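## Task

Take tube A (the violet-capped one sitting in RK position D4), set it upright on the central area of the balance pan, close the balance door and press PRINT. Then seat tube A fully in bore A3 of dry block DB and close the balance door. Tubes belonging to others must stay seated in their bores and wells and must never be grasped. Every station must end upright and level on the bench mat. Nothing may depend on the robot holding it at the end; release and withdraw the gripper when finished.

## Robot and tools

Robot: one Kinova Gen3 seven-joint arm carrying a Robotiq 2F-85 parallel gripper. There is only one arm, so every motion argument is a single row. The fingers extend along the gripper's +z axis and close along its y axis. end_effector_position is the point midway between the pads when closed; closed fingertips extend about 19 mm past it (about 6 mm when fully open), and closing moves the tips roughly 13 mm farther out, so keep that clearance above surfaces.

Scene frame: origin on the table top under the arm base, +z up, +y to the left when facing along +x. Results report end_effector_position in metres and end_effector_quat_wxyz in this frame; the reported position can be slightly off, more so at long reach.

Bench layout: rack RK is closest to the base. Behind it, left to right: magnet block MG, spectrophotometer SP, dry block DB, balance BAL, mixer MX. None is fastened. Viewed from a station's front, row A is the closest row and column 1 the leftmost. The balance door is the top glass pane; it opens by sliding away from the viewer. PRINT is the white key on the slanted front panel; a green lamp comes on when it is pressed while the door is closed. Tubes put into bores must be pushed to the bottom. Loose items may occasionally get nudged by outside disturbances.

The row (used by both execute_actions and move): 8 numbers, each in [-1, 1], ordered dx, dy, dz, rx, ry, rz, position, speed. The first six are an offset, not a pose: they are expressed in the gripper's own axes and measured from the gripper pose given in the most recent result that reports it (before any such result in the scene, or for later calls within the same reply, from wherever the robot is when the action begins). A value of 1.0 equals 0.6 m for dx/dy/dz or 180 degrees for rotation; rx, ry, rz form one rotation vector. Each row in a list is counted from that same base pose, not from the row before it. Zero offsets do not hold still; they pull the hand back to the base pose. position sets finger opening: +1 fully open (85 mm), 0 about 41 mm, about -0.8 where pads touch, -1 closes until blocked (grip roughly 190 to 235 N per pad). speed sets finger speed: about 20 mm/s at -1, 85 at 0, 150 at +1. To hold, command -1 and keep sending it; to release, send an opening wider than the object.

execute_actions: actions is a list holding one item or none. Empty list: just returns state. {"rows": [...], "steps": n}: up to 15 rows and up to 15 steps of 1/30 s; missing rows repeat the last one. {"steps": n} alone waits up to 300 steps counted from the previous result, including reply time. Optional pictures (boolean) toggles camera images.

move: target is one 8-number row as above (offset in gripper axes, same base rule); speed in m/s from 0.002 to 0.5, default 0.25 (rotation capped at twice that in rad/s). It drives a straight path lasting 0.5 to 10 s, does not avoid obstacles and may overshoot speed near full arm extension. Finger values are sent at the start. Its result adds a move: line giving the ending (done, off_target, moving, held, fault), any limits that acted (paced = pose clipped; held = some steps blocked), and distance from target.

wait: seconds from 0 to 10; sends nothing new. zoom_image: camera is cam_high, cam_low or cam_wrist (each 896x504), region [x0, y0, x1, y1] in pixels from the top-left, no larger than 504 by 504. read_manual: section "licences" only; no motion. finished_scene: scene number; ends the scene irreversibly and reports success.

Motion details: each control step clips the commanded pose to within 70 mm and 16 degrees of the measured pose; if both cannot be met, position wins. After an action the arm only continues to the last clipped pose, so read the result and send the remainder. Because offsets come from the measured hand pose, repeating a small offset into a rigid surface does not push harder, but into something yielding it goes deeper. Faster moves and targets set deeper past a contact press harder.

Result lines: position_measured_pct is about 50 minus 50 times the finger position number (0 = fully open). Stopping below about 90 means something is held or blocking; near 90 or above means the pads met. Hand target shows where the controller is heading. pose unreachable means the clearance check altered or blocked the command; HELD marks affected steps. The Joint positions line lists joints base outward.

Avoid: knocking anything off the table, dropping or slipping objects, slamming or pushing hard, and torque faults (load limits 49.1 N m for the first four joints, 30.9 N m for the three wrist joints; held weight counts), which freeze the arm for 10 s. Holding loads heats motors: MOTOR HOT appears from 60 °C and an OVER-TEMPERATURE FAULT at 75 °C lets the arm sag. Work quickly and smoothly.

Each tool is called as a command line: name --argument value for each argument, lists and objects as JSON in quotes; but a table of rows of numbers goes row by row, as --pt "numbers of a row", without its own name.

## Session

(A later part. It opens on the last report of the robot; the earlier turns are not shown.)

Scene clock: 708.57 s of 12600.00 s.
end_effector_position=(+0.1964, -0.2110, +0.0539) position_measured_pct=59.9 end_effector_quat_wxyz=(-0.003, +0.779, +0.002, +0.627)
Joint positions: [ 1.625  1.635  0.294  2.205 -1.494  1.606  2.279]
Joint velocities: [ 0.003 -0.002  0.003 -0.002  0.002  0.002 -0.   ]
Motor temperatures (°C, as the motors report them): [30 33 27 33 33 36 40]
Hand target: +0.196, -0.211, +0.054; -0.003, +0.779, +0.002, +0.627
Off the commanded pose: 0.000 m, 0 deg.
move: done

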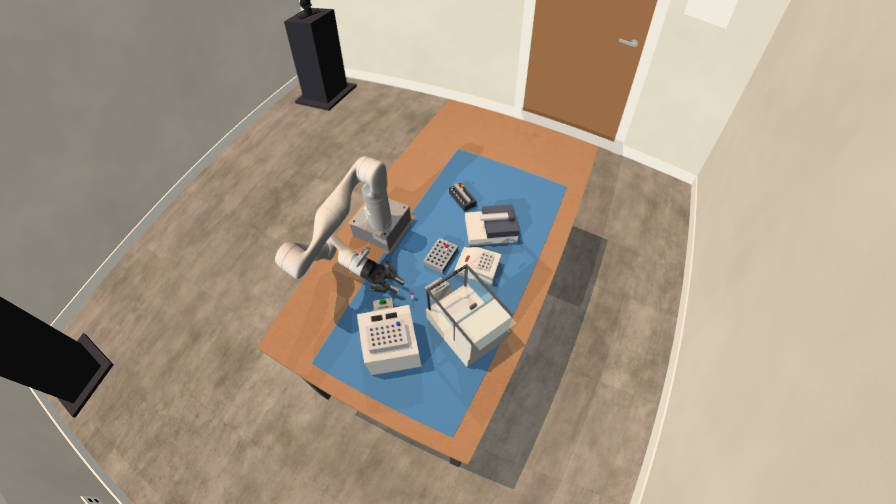

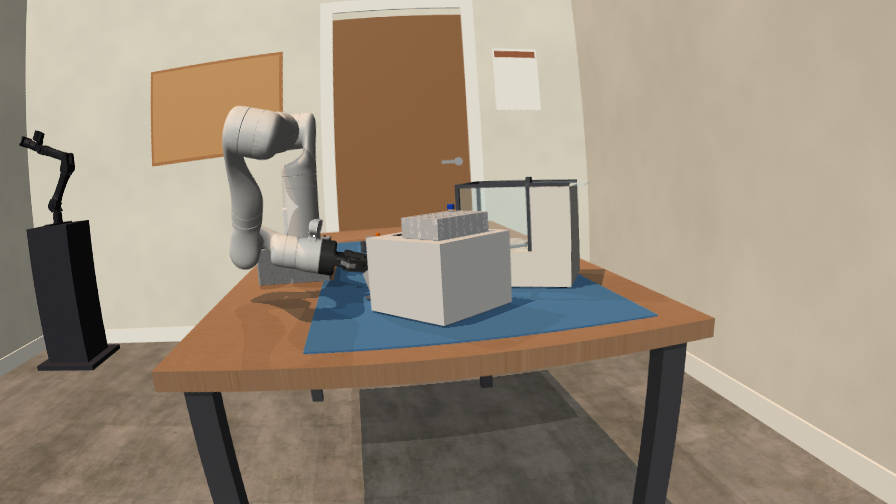

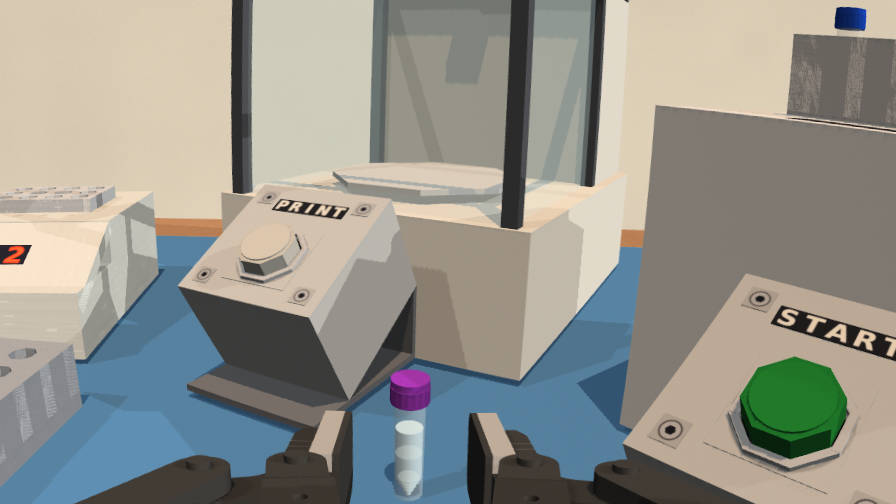

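move --target '[0.25,0.083,0.054,0,0,0,-0.2,0]' --speed 0.15

move --target '[0,0,0,0,-0.43,0,-0.2,0]' --speed 0.25

move --target '[0,0,0,0,0,-0.848,-0.2,0]' --speed 0.4

Scene clock: 720.53 s of 12600.00 s.
end_effector_position=(+0.2604, -0.2596, +0.1934) position_measured_pct=59.9 end_effector_quat_wxyz=(-0.004, +0.779, +0.002, +0.628)
Joint positions: [ 1.429  1.177  0.273  2.394 -1.586  1.616  1.975]
Joint velocities: [-0.004 -0.009  0.002 -0.    -0.    -0.001 -0.002]
Motor temperatures (°C, as the motors report them): [30 33 27 33 33 36 40]
Hand target: +0.261, -0.260, +0.194; -0.003, +0.779, +0.002, +0.628
Off the commanded pose: 0.001 m, 0 deg.
move: done

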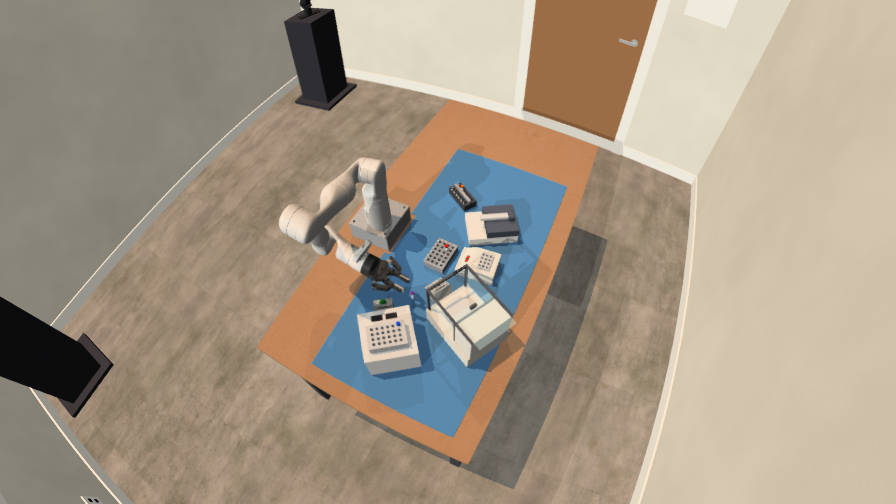

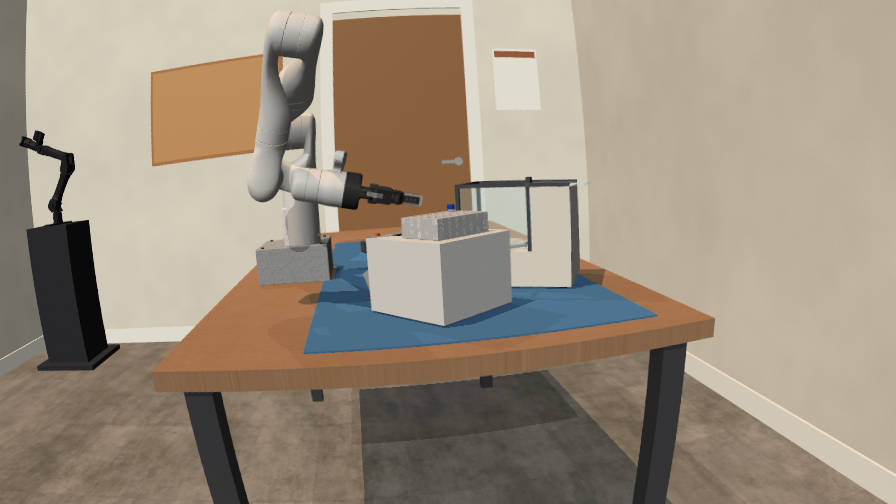

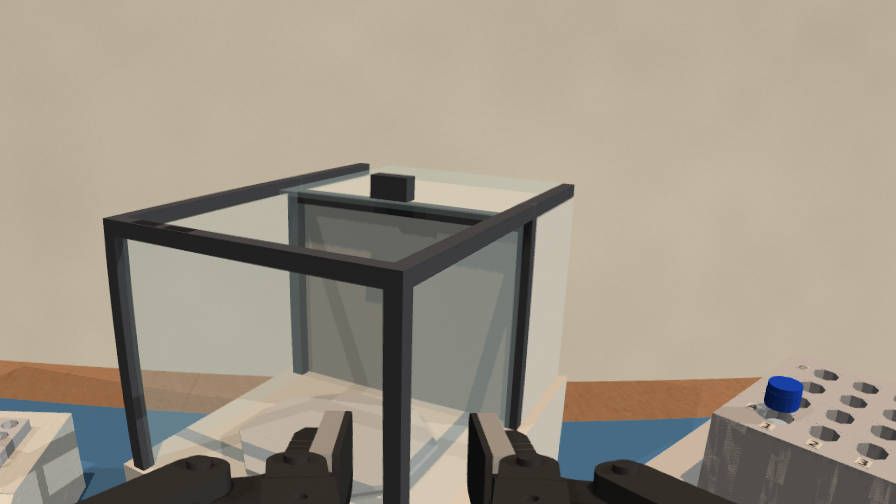

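Scene clock: 723.83 s of 12600.00 s.
end_effector_position=(+0.2597, -0.2585, +0.1929) position_measured_pct=59.9 end_effector_quat_wxyz=(-0.001, +1.000, +0.003, +0.003)
Joint positions: [ 0.078  0.616  0.941  2.085 -0.716  0.801 -0.108]
Joint velocities: [-0.005  0.008 -0.001 -0.005  0.003  0.002 -0.006]
Motor temperatures (°C, as the motors report them): [30 33 27 33 33 36 40]
Hand target: +0.260, -0.258, +0.193; -0.001, +1.000, +0.003, +0.003
Off the commanded pose: 0.001 m, 0 deg.
move: done

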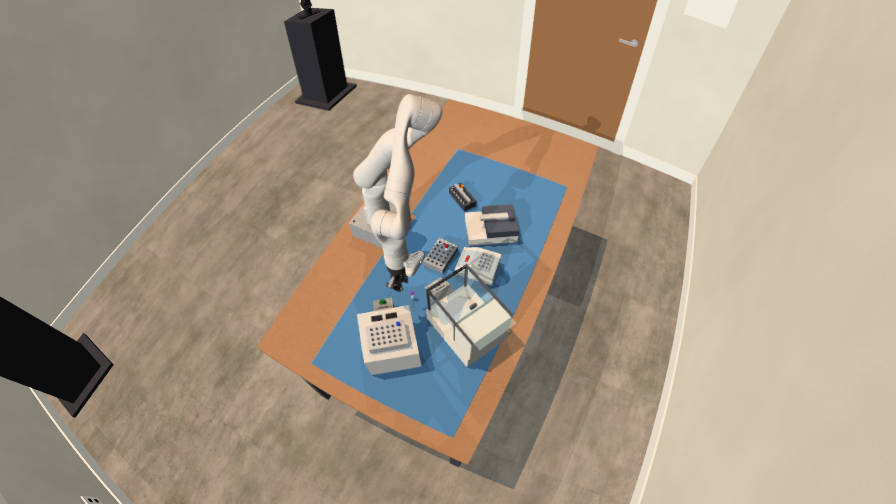

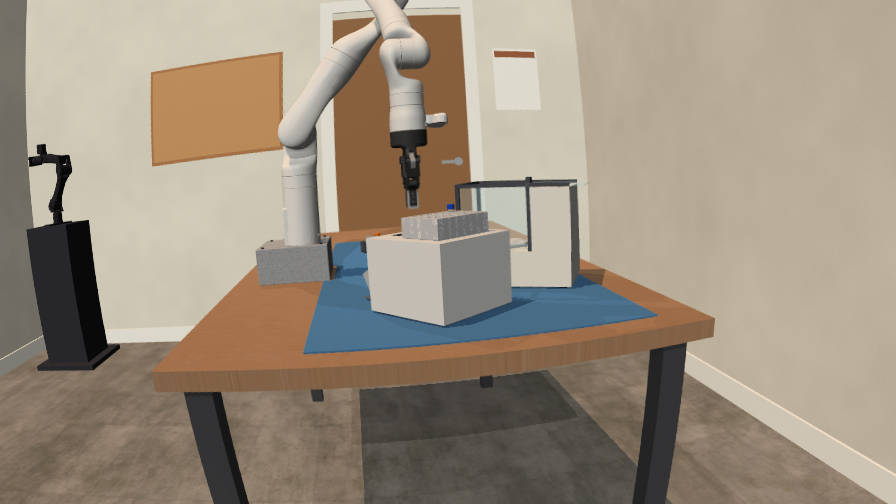

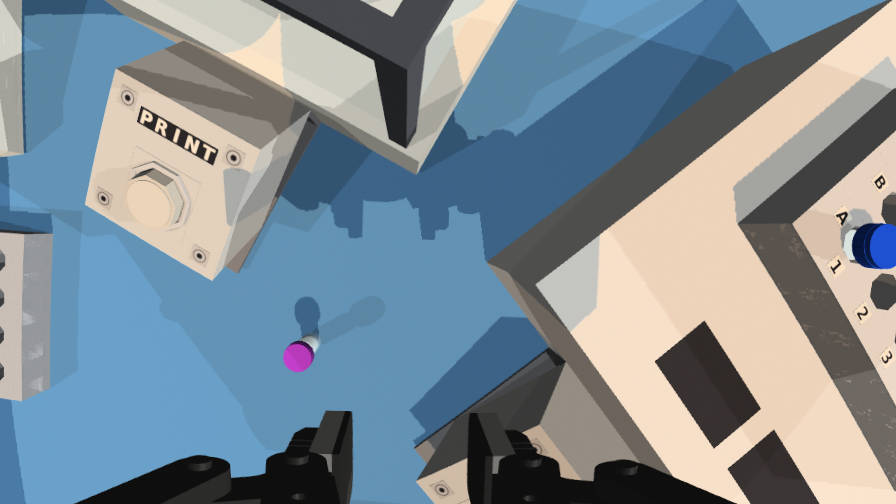

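Scene clock: 727.67 s of 12600.00 s.
end_effector_position=(+0.2595, -0.2583, +0.1928) position_measured_pct=59.9 end_effector_quat_wxyz=(+0.002, +0.233, +0.972, +0.002)
Joint positions: [ 0.586  0.44   0.184  2.069 -0.136  0.644  1.955]
Joint velocities: [ 0.009 -0.     0.001  0.    -0.004  0.001  0.009]
Motor temperatures (°C, as the motors report them): [30 33 27 33 33 36 40]
Hand target: +0.259, -0.259, +0.193; +0.002, +0.234, +0.972, +0.002
Off the commanded pose: 0.000 m, 0 deg.
move: done

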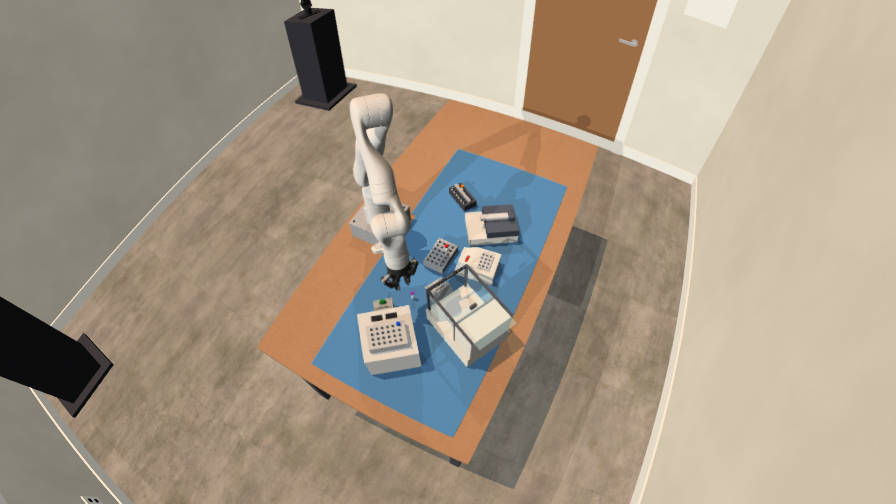

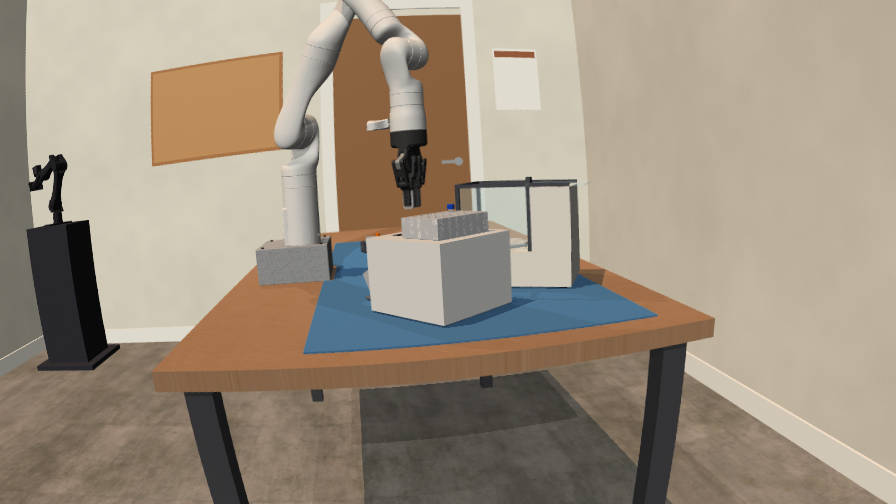

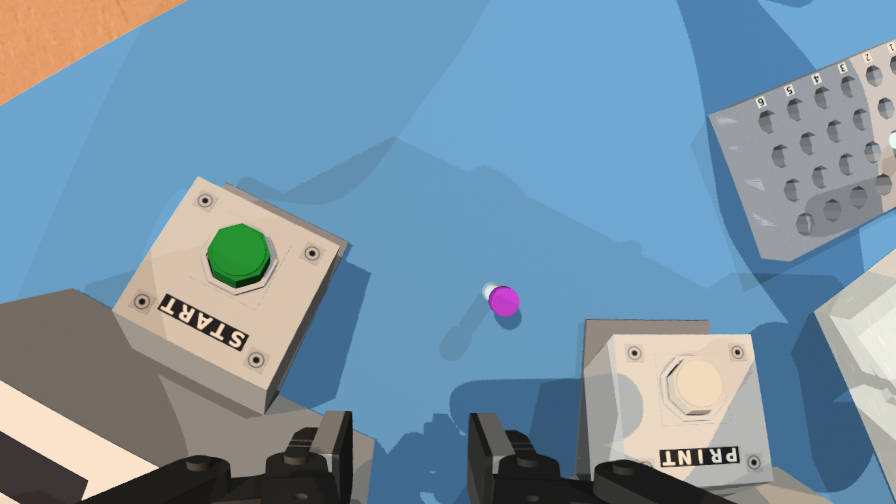

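move --target '[0.042,0.068,0.155,0,0,0,-0.2,0]' --speed 0.1

Scene clock: 732.23 s of 12600.00 s.
end_effector_position=(+0.2559, -0.2109, +0.1002) position_measured_pct=59.9 end_effector_quat_wxyz=(+0.002, +0.233, +0.972, +0.001)
Joint positions: [ 0.555  0.631  0.093  2.248 -0.218  0.271  1.932]
Joint velocities: [ 0.     0.006 -0.002  0.001 -0.002 -0.004 -0.   ]
Motor temperatures (°C, as the motors report them): [30 33 27 33 33 36 40]
Hand target: +0.256, -0.211, +0.100; +0.002, +0.234, +0.972, +0.001
Off the commanded pose: 0.001 m, 0 deg.
move: done

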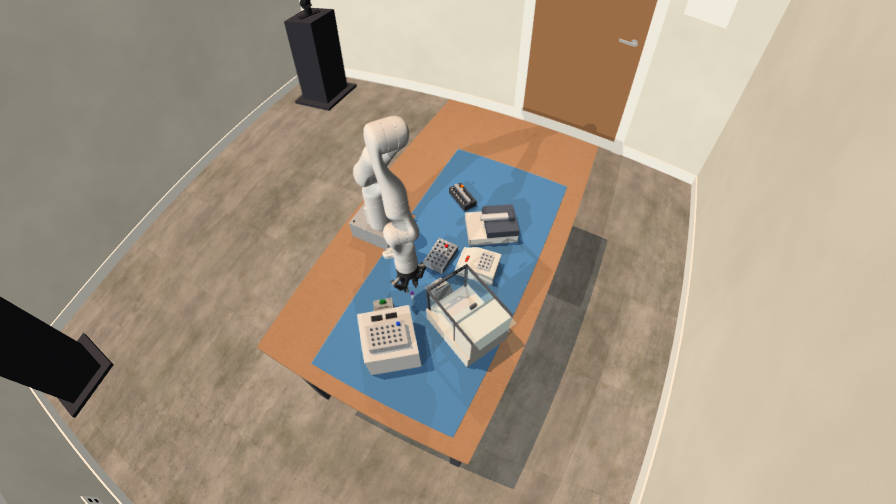

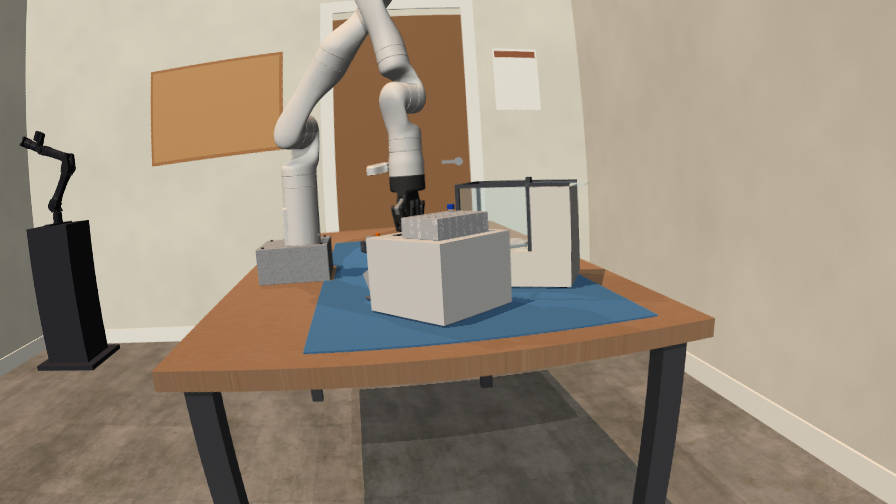

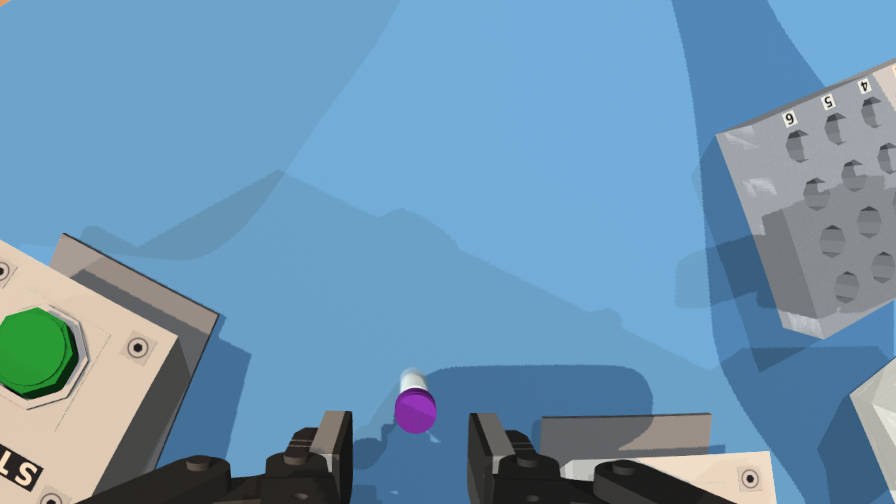

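move --target '[0,0.002,0.08,0,0,0,-0.2,0]' --speed 0.04

move --target '[0,0,0,0,0,0,-1,-0.3]'

move --target '[0,0,-0.38,0,0,0,-1,-0.3]' --speed 0.12

Scene clock: 742.30 s of 12600.00 s.
end_effector_position=(+0.2569, -0.2099, +0.0526) position_measured_pct=59.9 end_effector_quat_wxyz=(+0.002, +0.233, +0.972, +0.001)
Joint positions: [ 0.593  0.771  0.037  2.253 -0.235  0.12   1.945]
Joint velocities: [ 0.002  0.008 -0.002 -0.001 -0.001 -0.004  0.001]
Motor temperatures (°C, as the motors report them): [30 33 27 33 33 36 40]
Hand target: +0.257, -0.210, +0.052; +0.002, +0.233, +0.972, +0.001
Off the commanded pose: 0.001 m, 0 deg.
move: done

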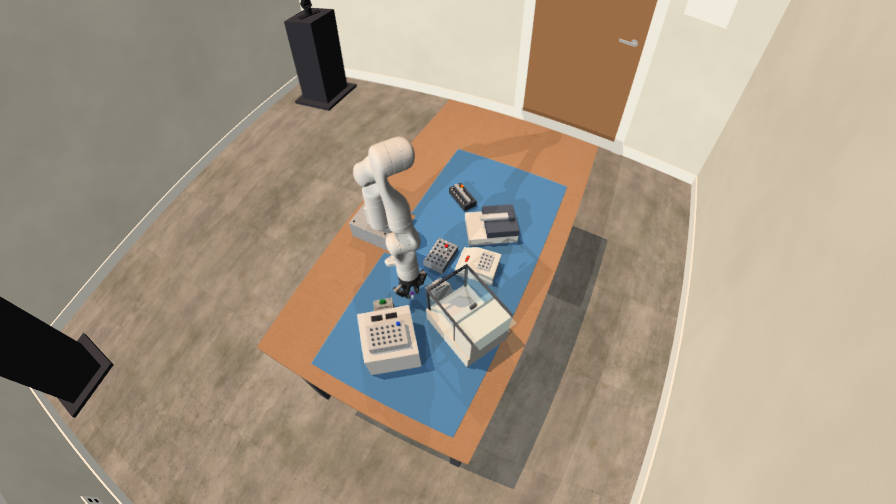

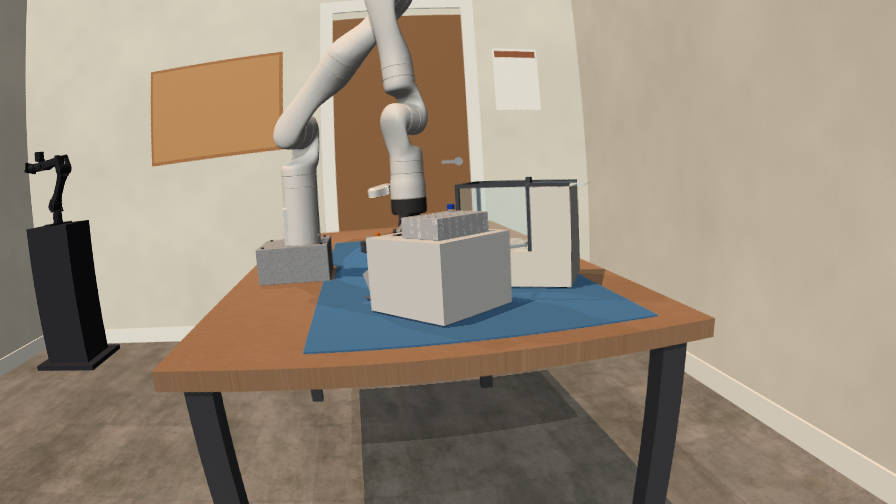

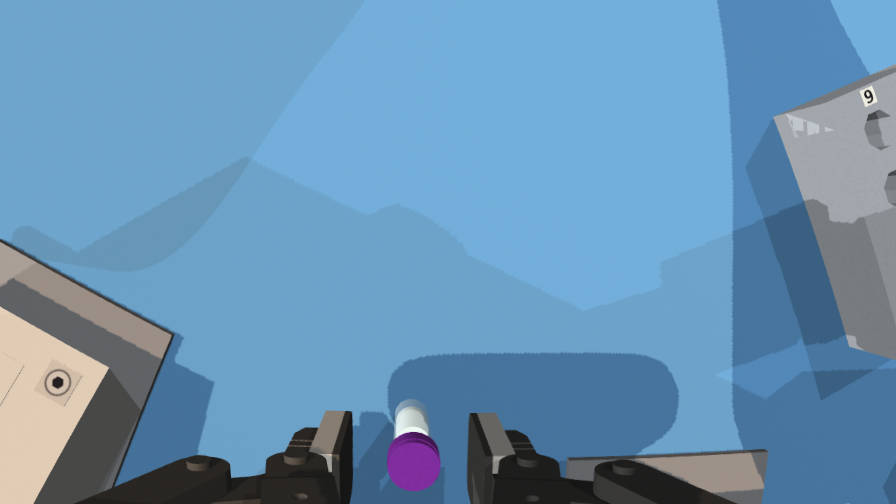

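Scene clock: 743.00 s of 12600.00 s.
end_effector_position=(+0.2570, -0.2099, +0.0528) position_measured_pct=83.3 end_effector_quat_wxyz=(+0.003, +0.233, +0.972, +0.001)
Joint positions: [ 0.593  0.771  0.037  2.253 -0.235  0.12   1.945]
Joint velocities: [-0.     0.     0.    -0.     0.001  0.001 -0.   ]
Motor temperatures (°C, as the motors report them): [30 33 27 33 33 36 40]
Hand target: +0.257, -0.210, +0.053; +0.002, +0.233, +0.972, +0.001
Off the commanded pose: 0.000 m, 0 deg.
move: done

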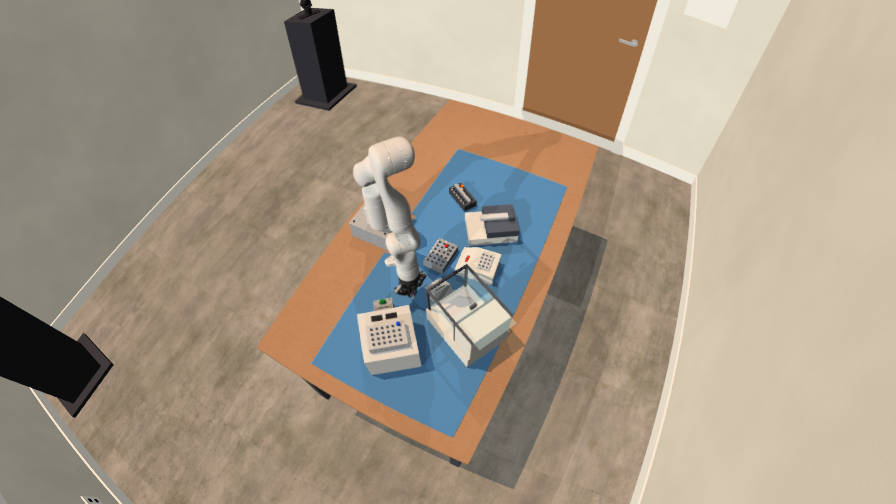

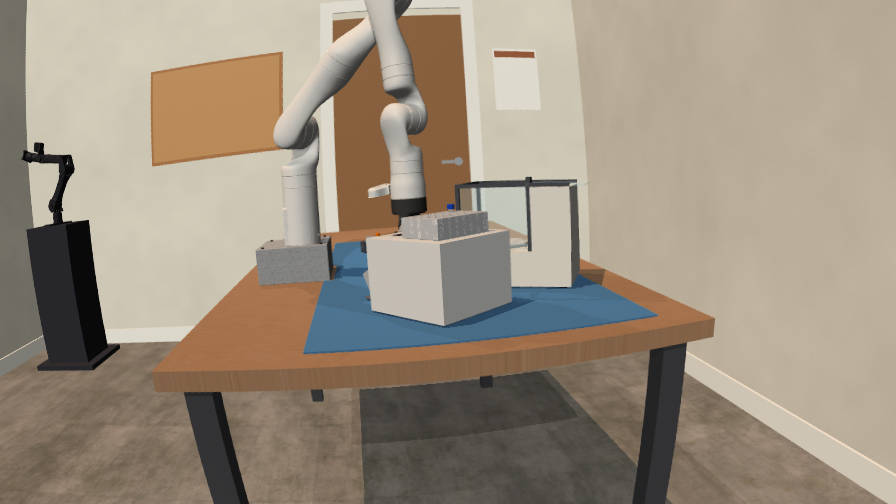

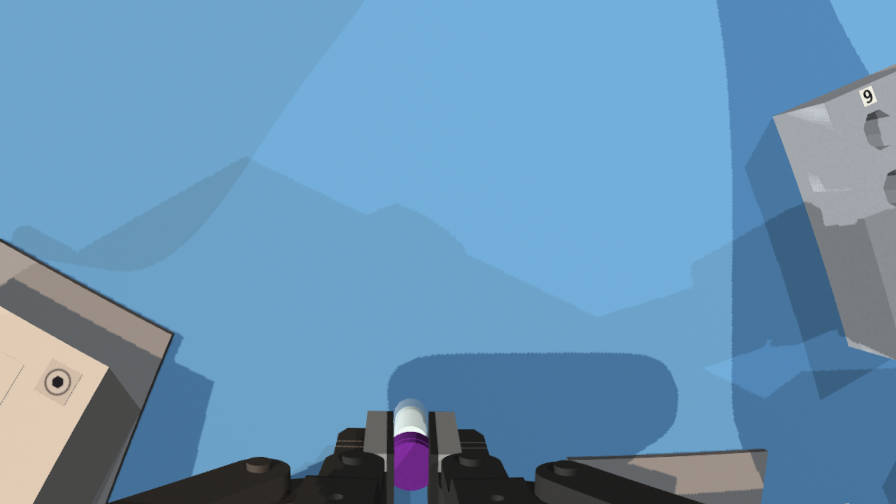

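Scene clock: 745.37 s of 12600.00 s.
end_effector_position=(+0.2554, -0.2095, +0.2802) position_measured_pct=83.3 end_effector_quat_wxyz=(+0.003, +0.233, +0.972, +0.001)
Joint positions: [ 0.426  0.2    0.231  2.047 -0.063  0.899  1.784]
Joint velocities: [-0.001 -0.004  0.001  0.     0.002  0.001 -0.   ]
Motor temperatures (°C, as the motors report them): [30 33 27 33 33 36 40]
Hand target: +0.255, -0.209, +0.280; +0.003, +0.233, +0.972, +0.001
Off the commanded pose: 0.001 m, 0 deg.
move: done

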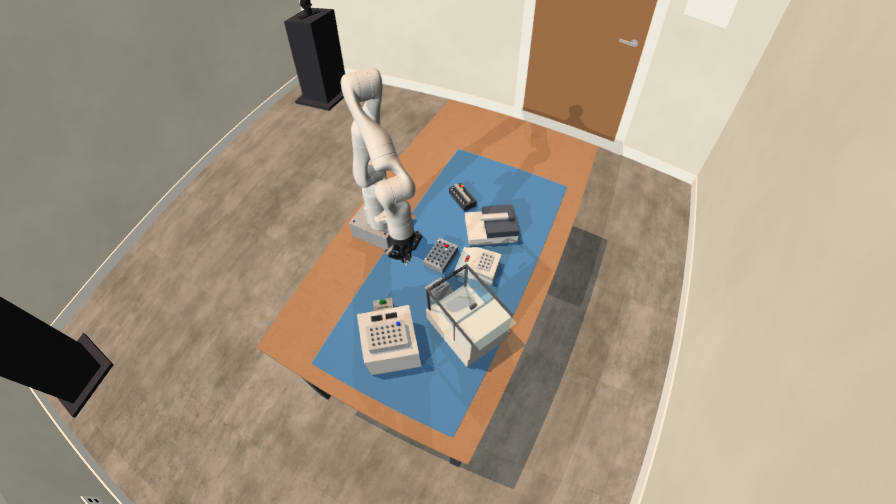

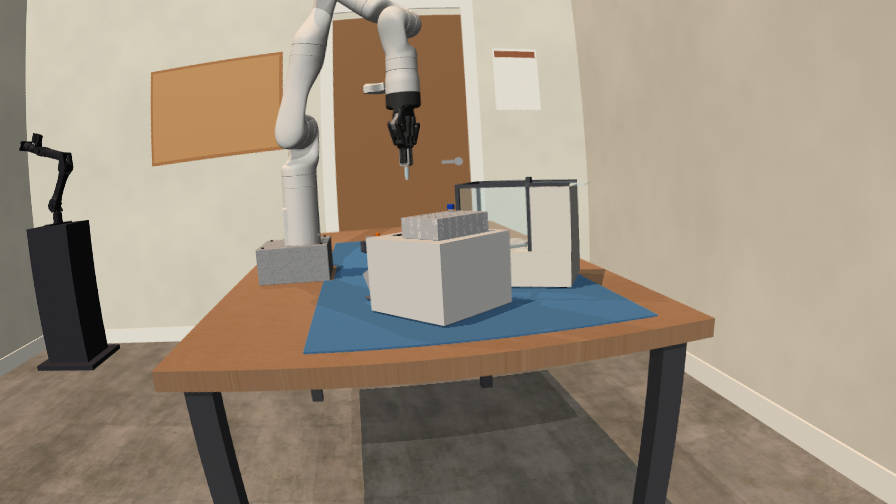

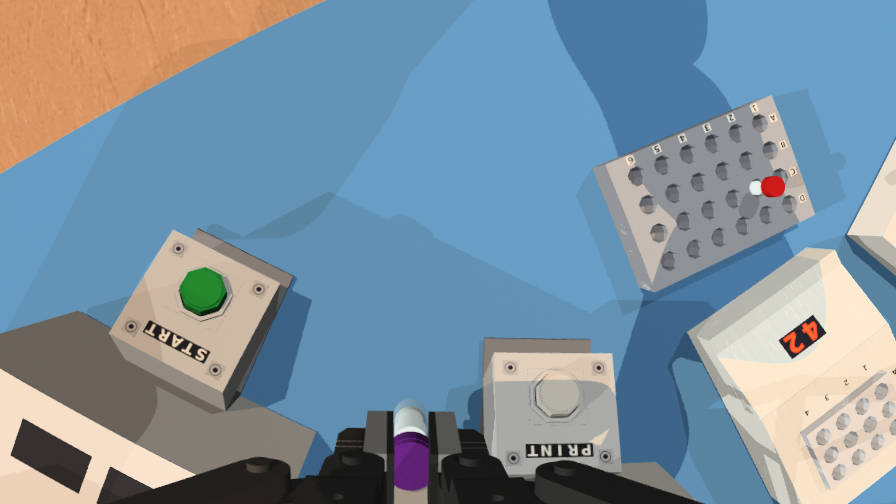

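move --target '[-0.3045,0.140,0,0,0,0,-1,-0.3]' --speed 0.15

move --target '[0,0,0.2,0,0,0,-1,-0.3]' --speed 0.08

Scene clock: 753.43 s of 12600.00 s.
end_effector_position=(+0.4562, -0.2171, +0.2821) position_measured_pct=83.3 end_effector_quat_wxyz=(+0.003, +0.233, +0.972, +0.001)
Joint positions: [ 0.292  0.562  0.18   1.475 -0.11   1.112  1.587]
Joint velocities: [-0.     0.008 -0.    -0.005  0.     0.003 -0.002]
Motor temperatures (°C, as the motors report them): [30 33 27 33 33 36 40]
Hand target: +0.456, -0.217, +0.282; +0.002, +0.233, +0.972, +0.001
Off the commanded pose: 0.001 m, 0 deg.
move: done

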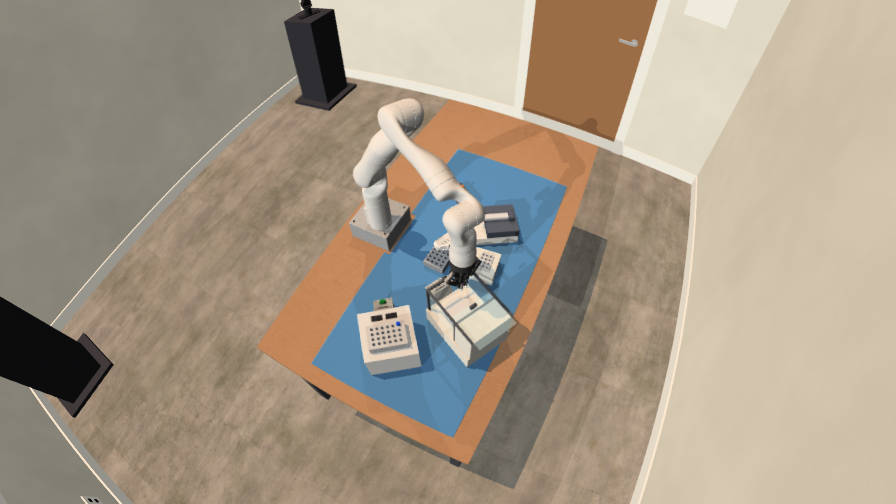

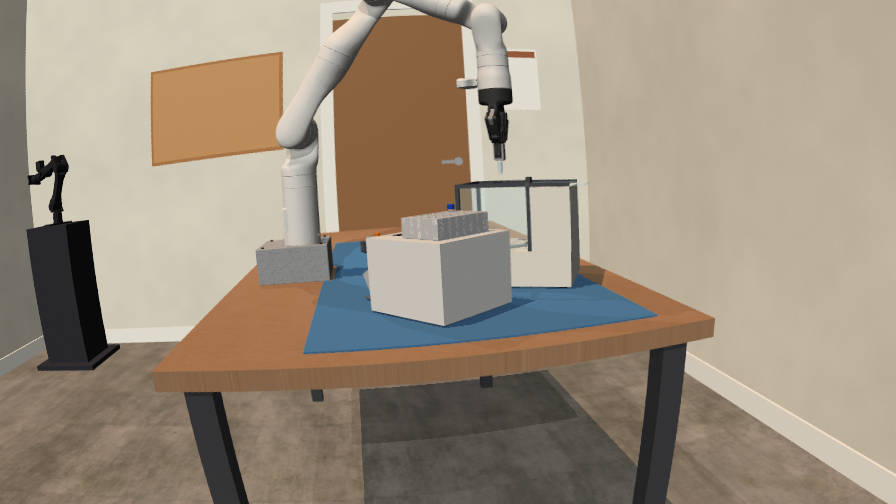

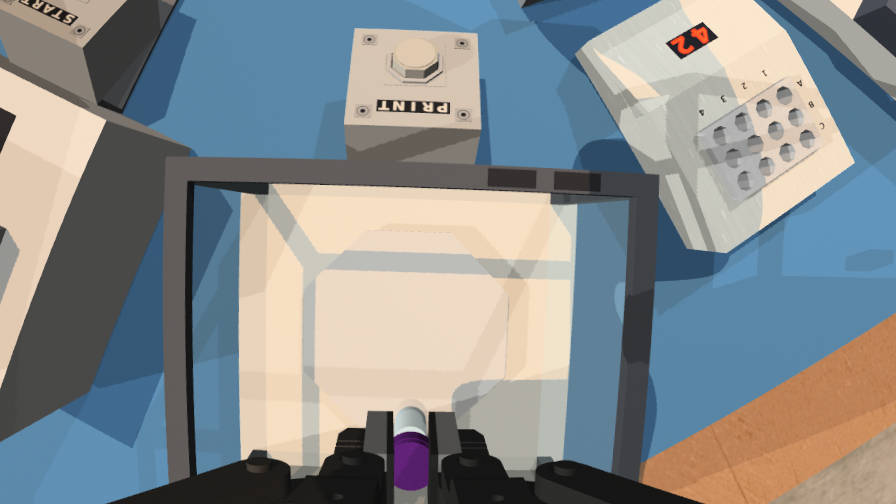

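Scene clock: 755.30 s of 12600.00 s.
end_effector_position=(+0.4572, -0.2172, +0.1624) position_measured_pct=83.3 end_effector_quat_wxyz=(+0.003, +0.233, +0.972, +0.001)
Joint positions: [ 0.31   0.726  0.15   1.616 -0.141  0.807  1.613]
Joint velocities: [ 0.001  0.004 -0.001 -0.001 -0.001 -0.005  0.002]
Motor temperatures (°C, as the motors report them): [30 33 27 33 33 36 40]
Hand target: +0.457, -0.217, +0.162; +0.003, +0.233, +0.972, +0.001
Off the commanded pose: 0.000 m, 0 deg.
move: done

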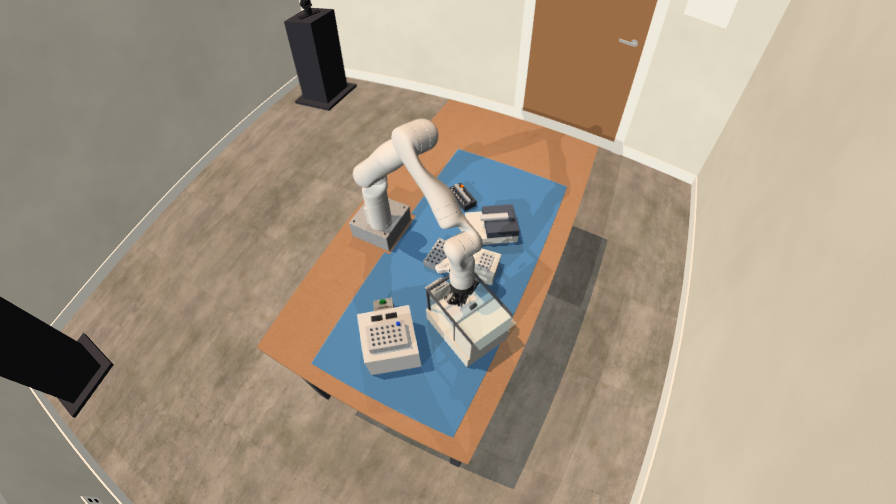

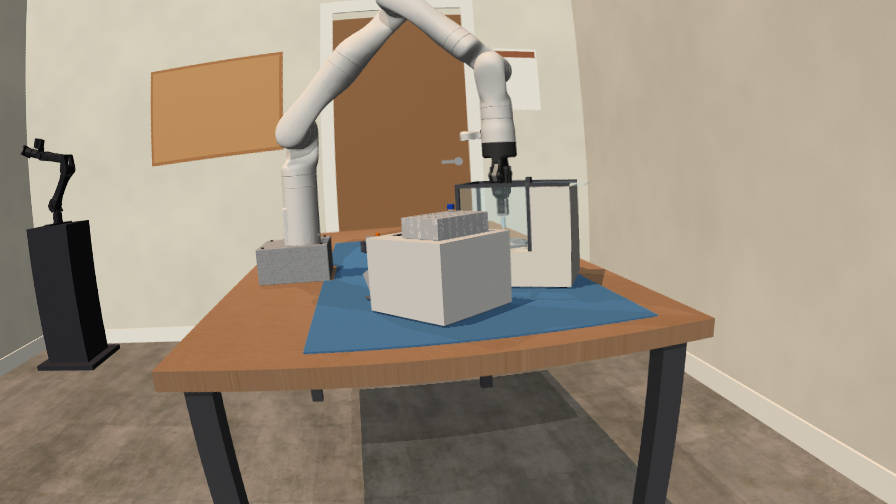

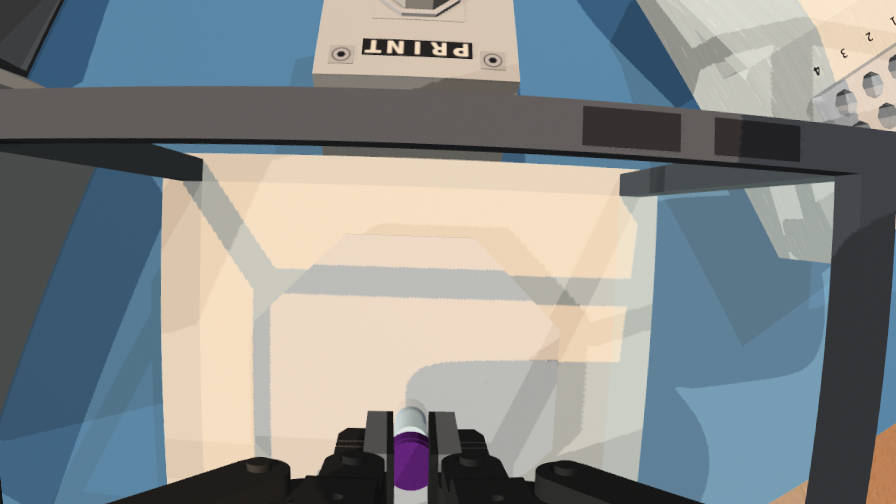

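execute_actions --actions '[]'

Scene clock: 776.30 s of 12600.00 s.
end_effector_position=(+0.4571, -0.2172, +0.1622) position_measured_pct=83.3 end_effector_quat_wxyz=(+0.003, +0.233, +0.972, +0.001)
Joint positions: [ 0.31   0.726  0.15   1.616 -0.141  0.807  1.613]
Joint velocities: [-0.    -0.    -0.002 -0.001 -0.001 -0.     0.   ]
Motor temperatures (°C, as the motors report them): [30 34 27 33 33 36 40]
Hand target: +0.457, -0.217, +0.162; +0.003, +0.233, +0.972, +0.001
Off the commanded pose: 0.000 m, 0 deg.
Steps of this call (steps 1 to 630: nothing new was sent). Readings (end_effector_position | what the end effector reports):
1: (+0.4572, -0.2172, +0.1624) | position_measured_pct=83.3
2: (+0.4572, -0.2172, +0.1623) | position_measured_pct=83.3
4: (+0.4571, -0.2172, +0.1623) | position_measured_pct=83.3
8: (+0.4571, -0.2172, +0.1622) | position_measured_pct=83.3
630: the state above

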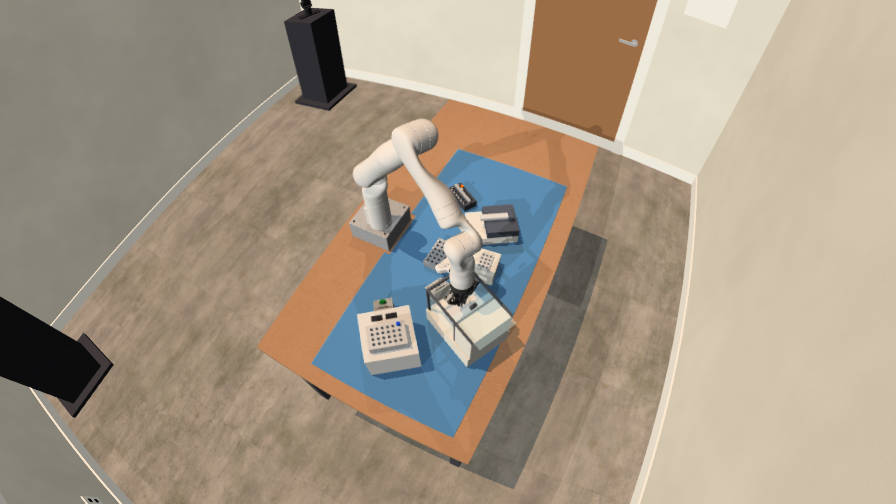

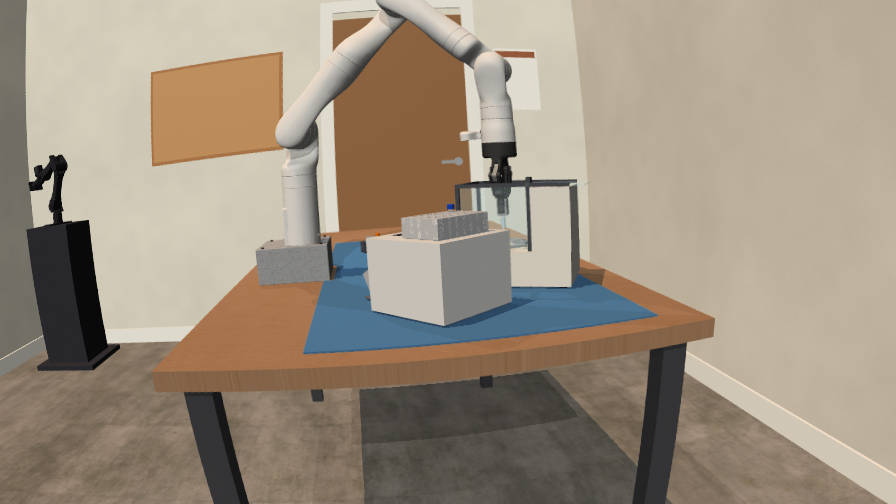

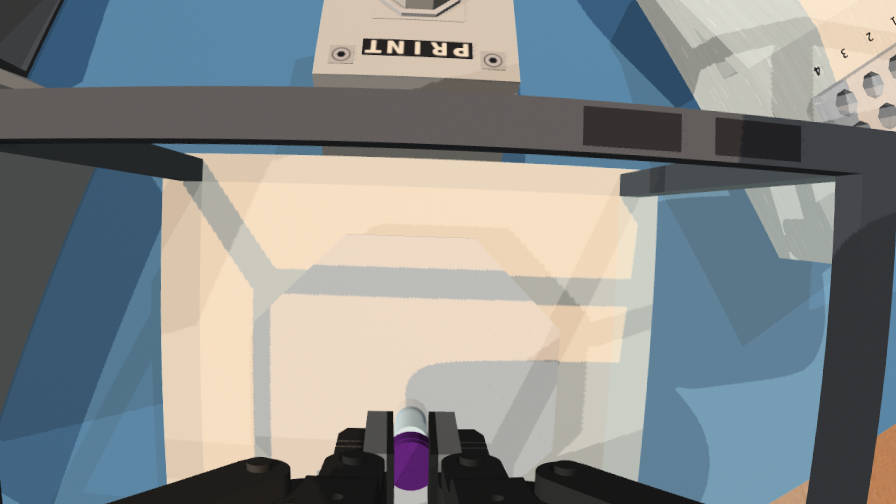

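move --target '[0,0,0.03,0,0,0,-1,0]' --speed 0.01

Scene clock: 780.53 s of 12600.00 s.
end_effector_position=(+0.4573, -0.2173, +0.1443) position_measured_pct=83.3 end_effector_quat_wxyz=(+0.003, +0.233, +0.972, +0.001)
Joint positions: [ 0.314  0.756  0.144  1.628 -0.146  0.765  1.617]
Joint velocities: [ 0.     0.002  0.002  0.003  0.001 -0.002  0.   ]
Motor temperatures (°C, as the motors report them): [30 34 27 33 33 36 40]
Hand target: +0.457, -0.217, +0.144; +0.003, +0.233, +0.972, +0.001
Off the commanded pose: 0.000 m, 0 deg.
move: done

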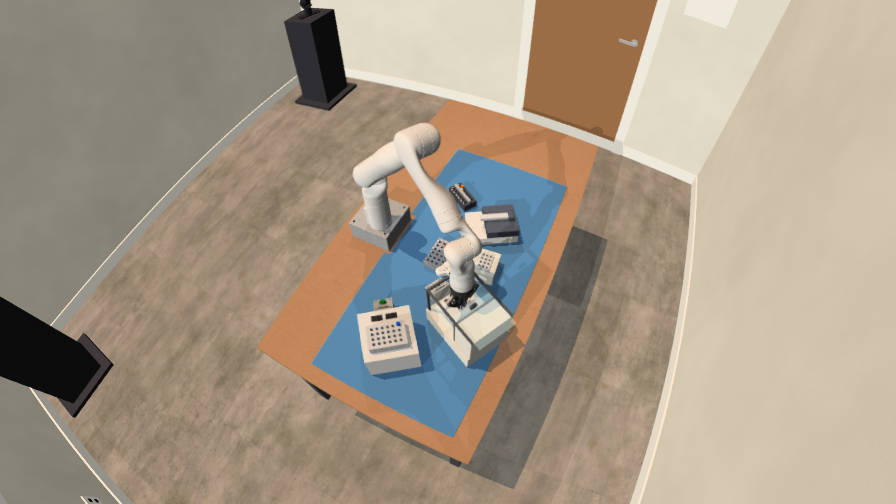

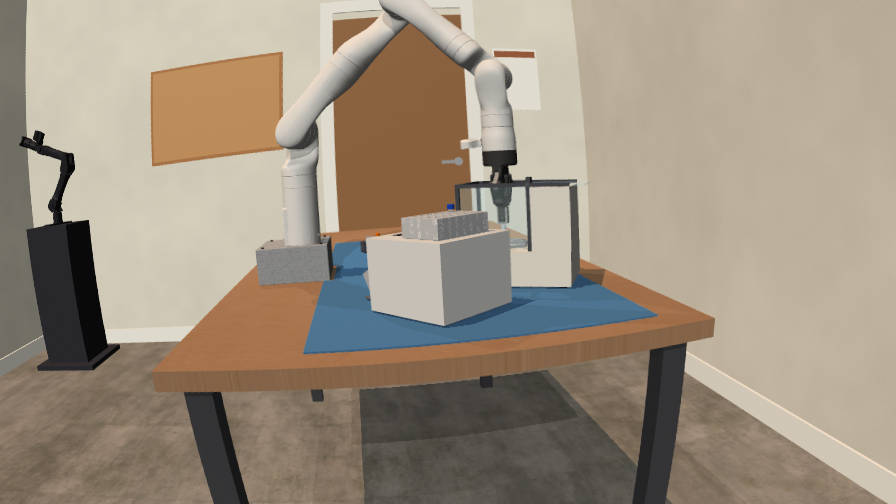

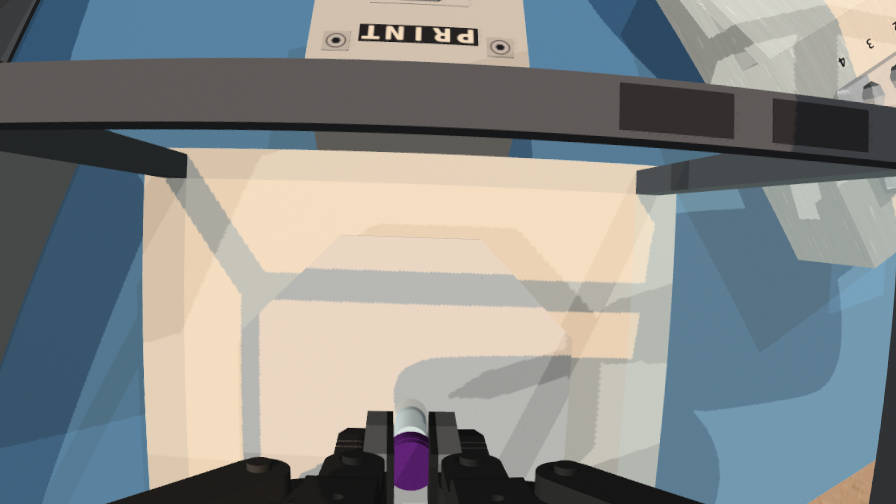

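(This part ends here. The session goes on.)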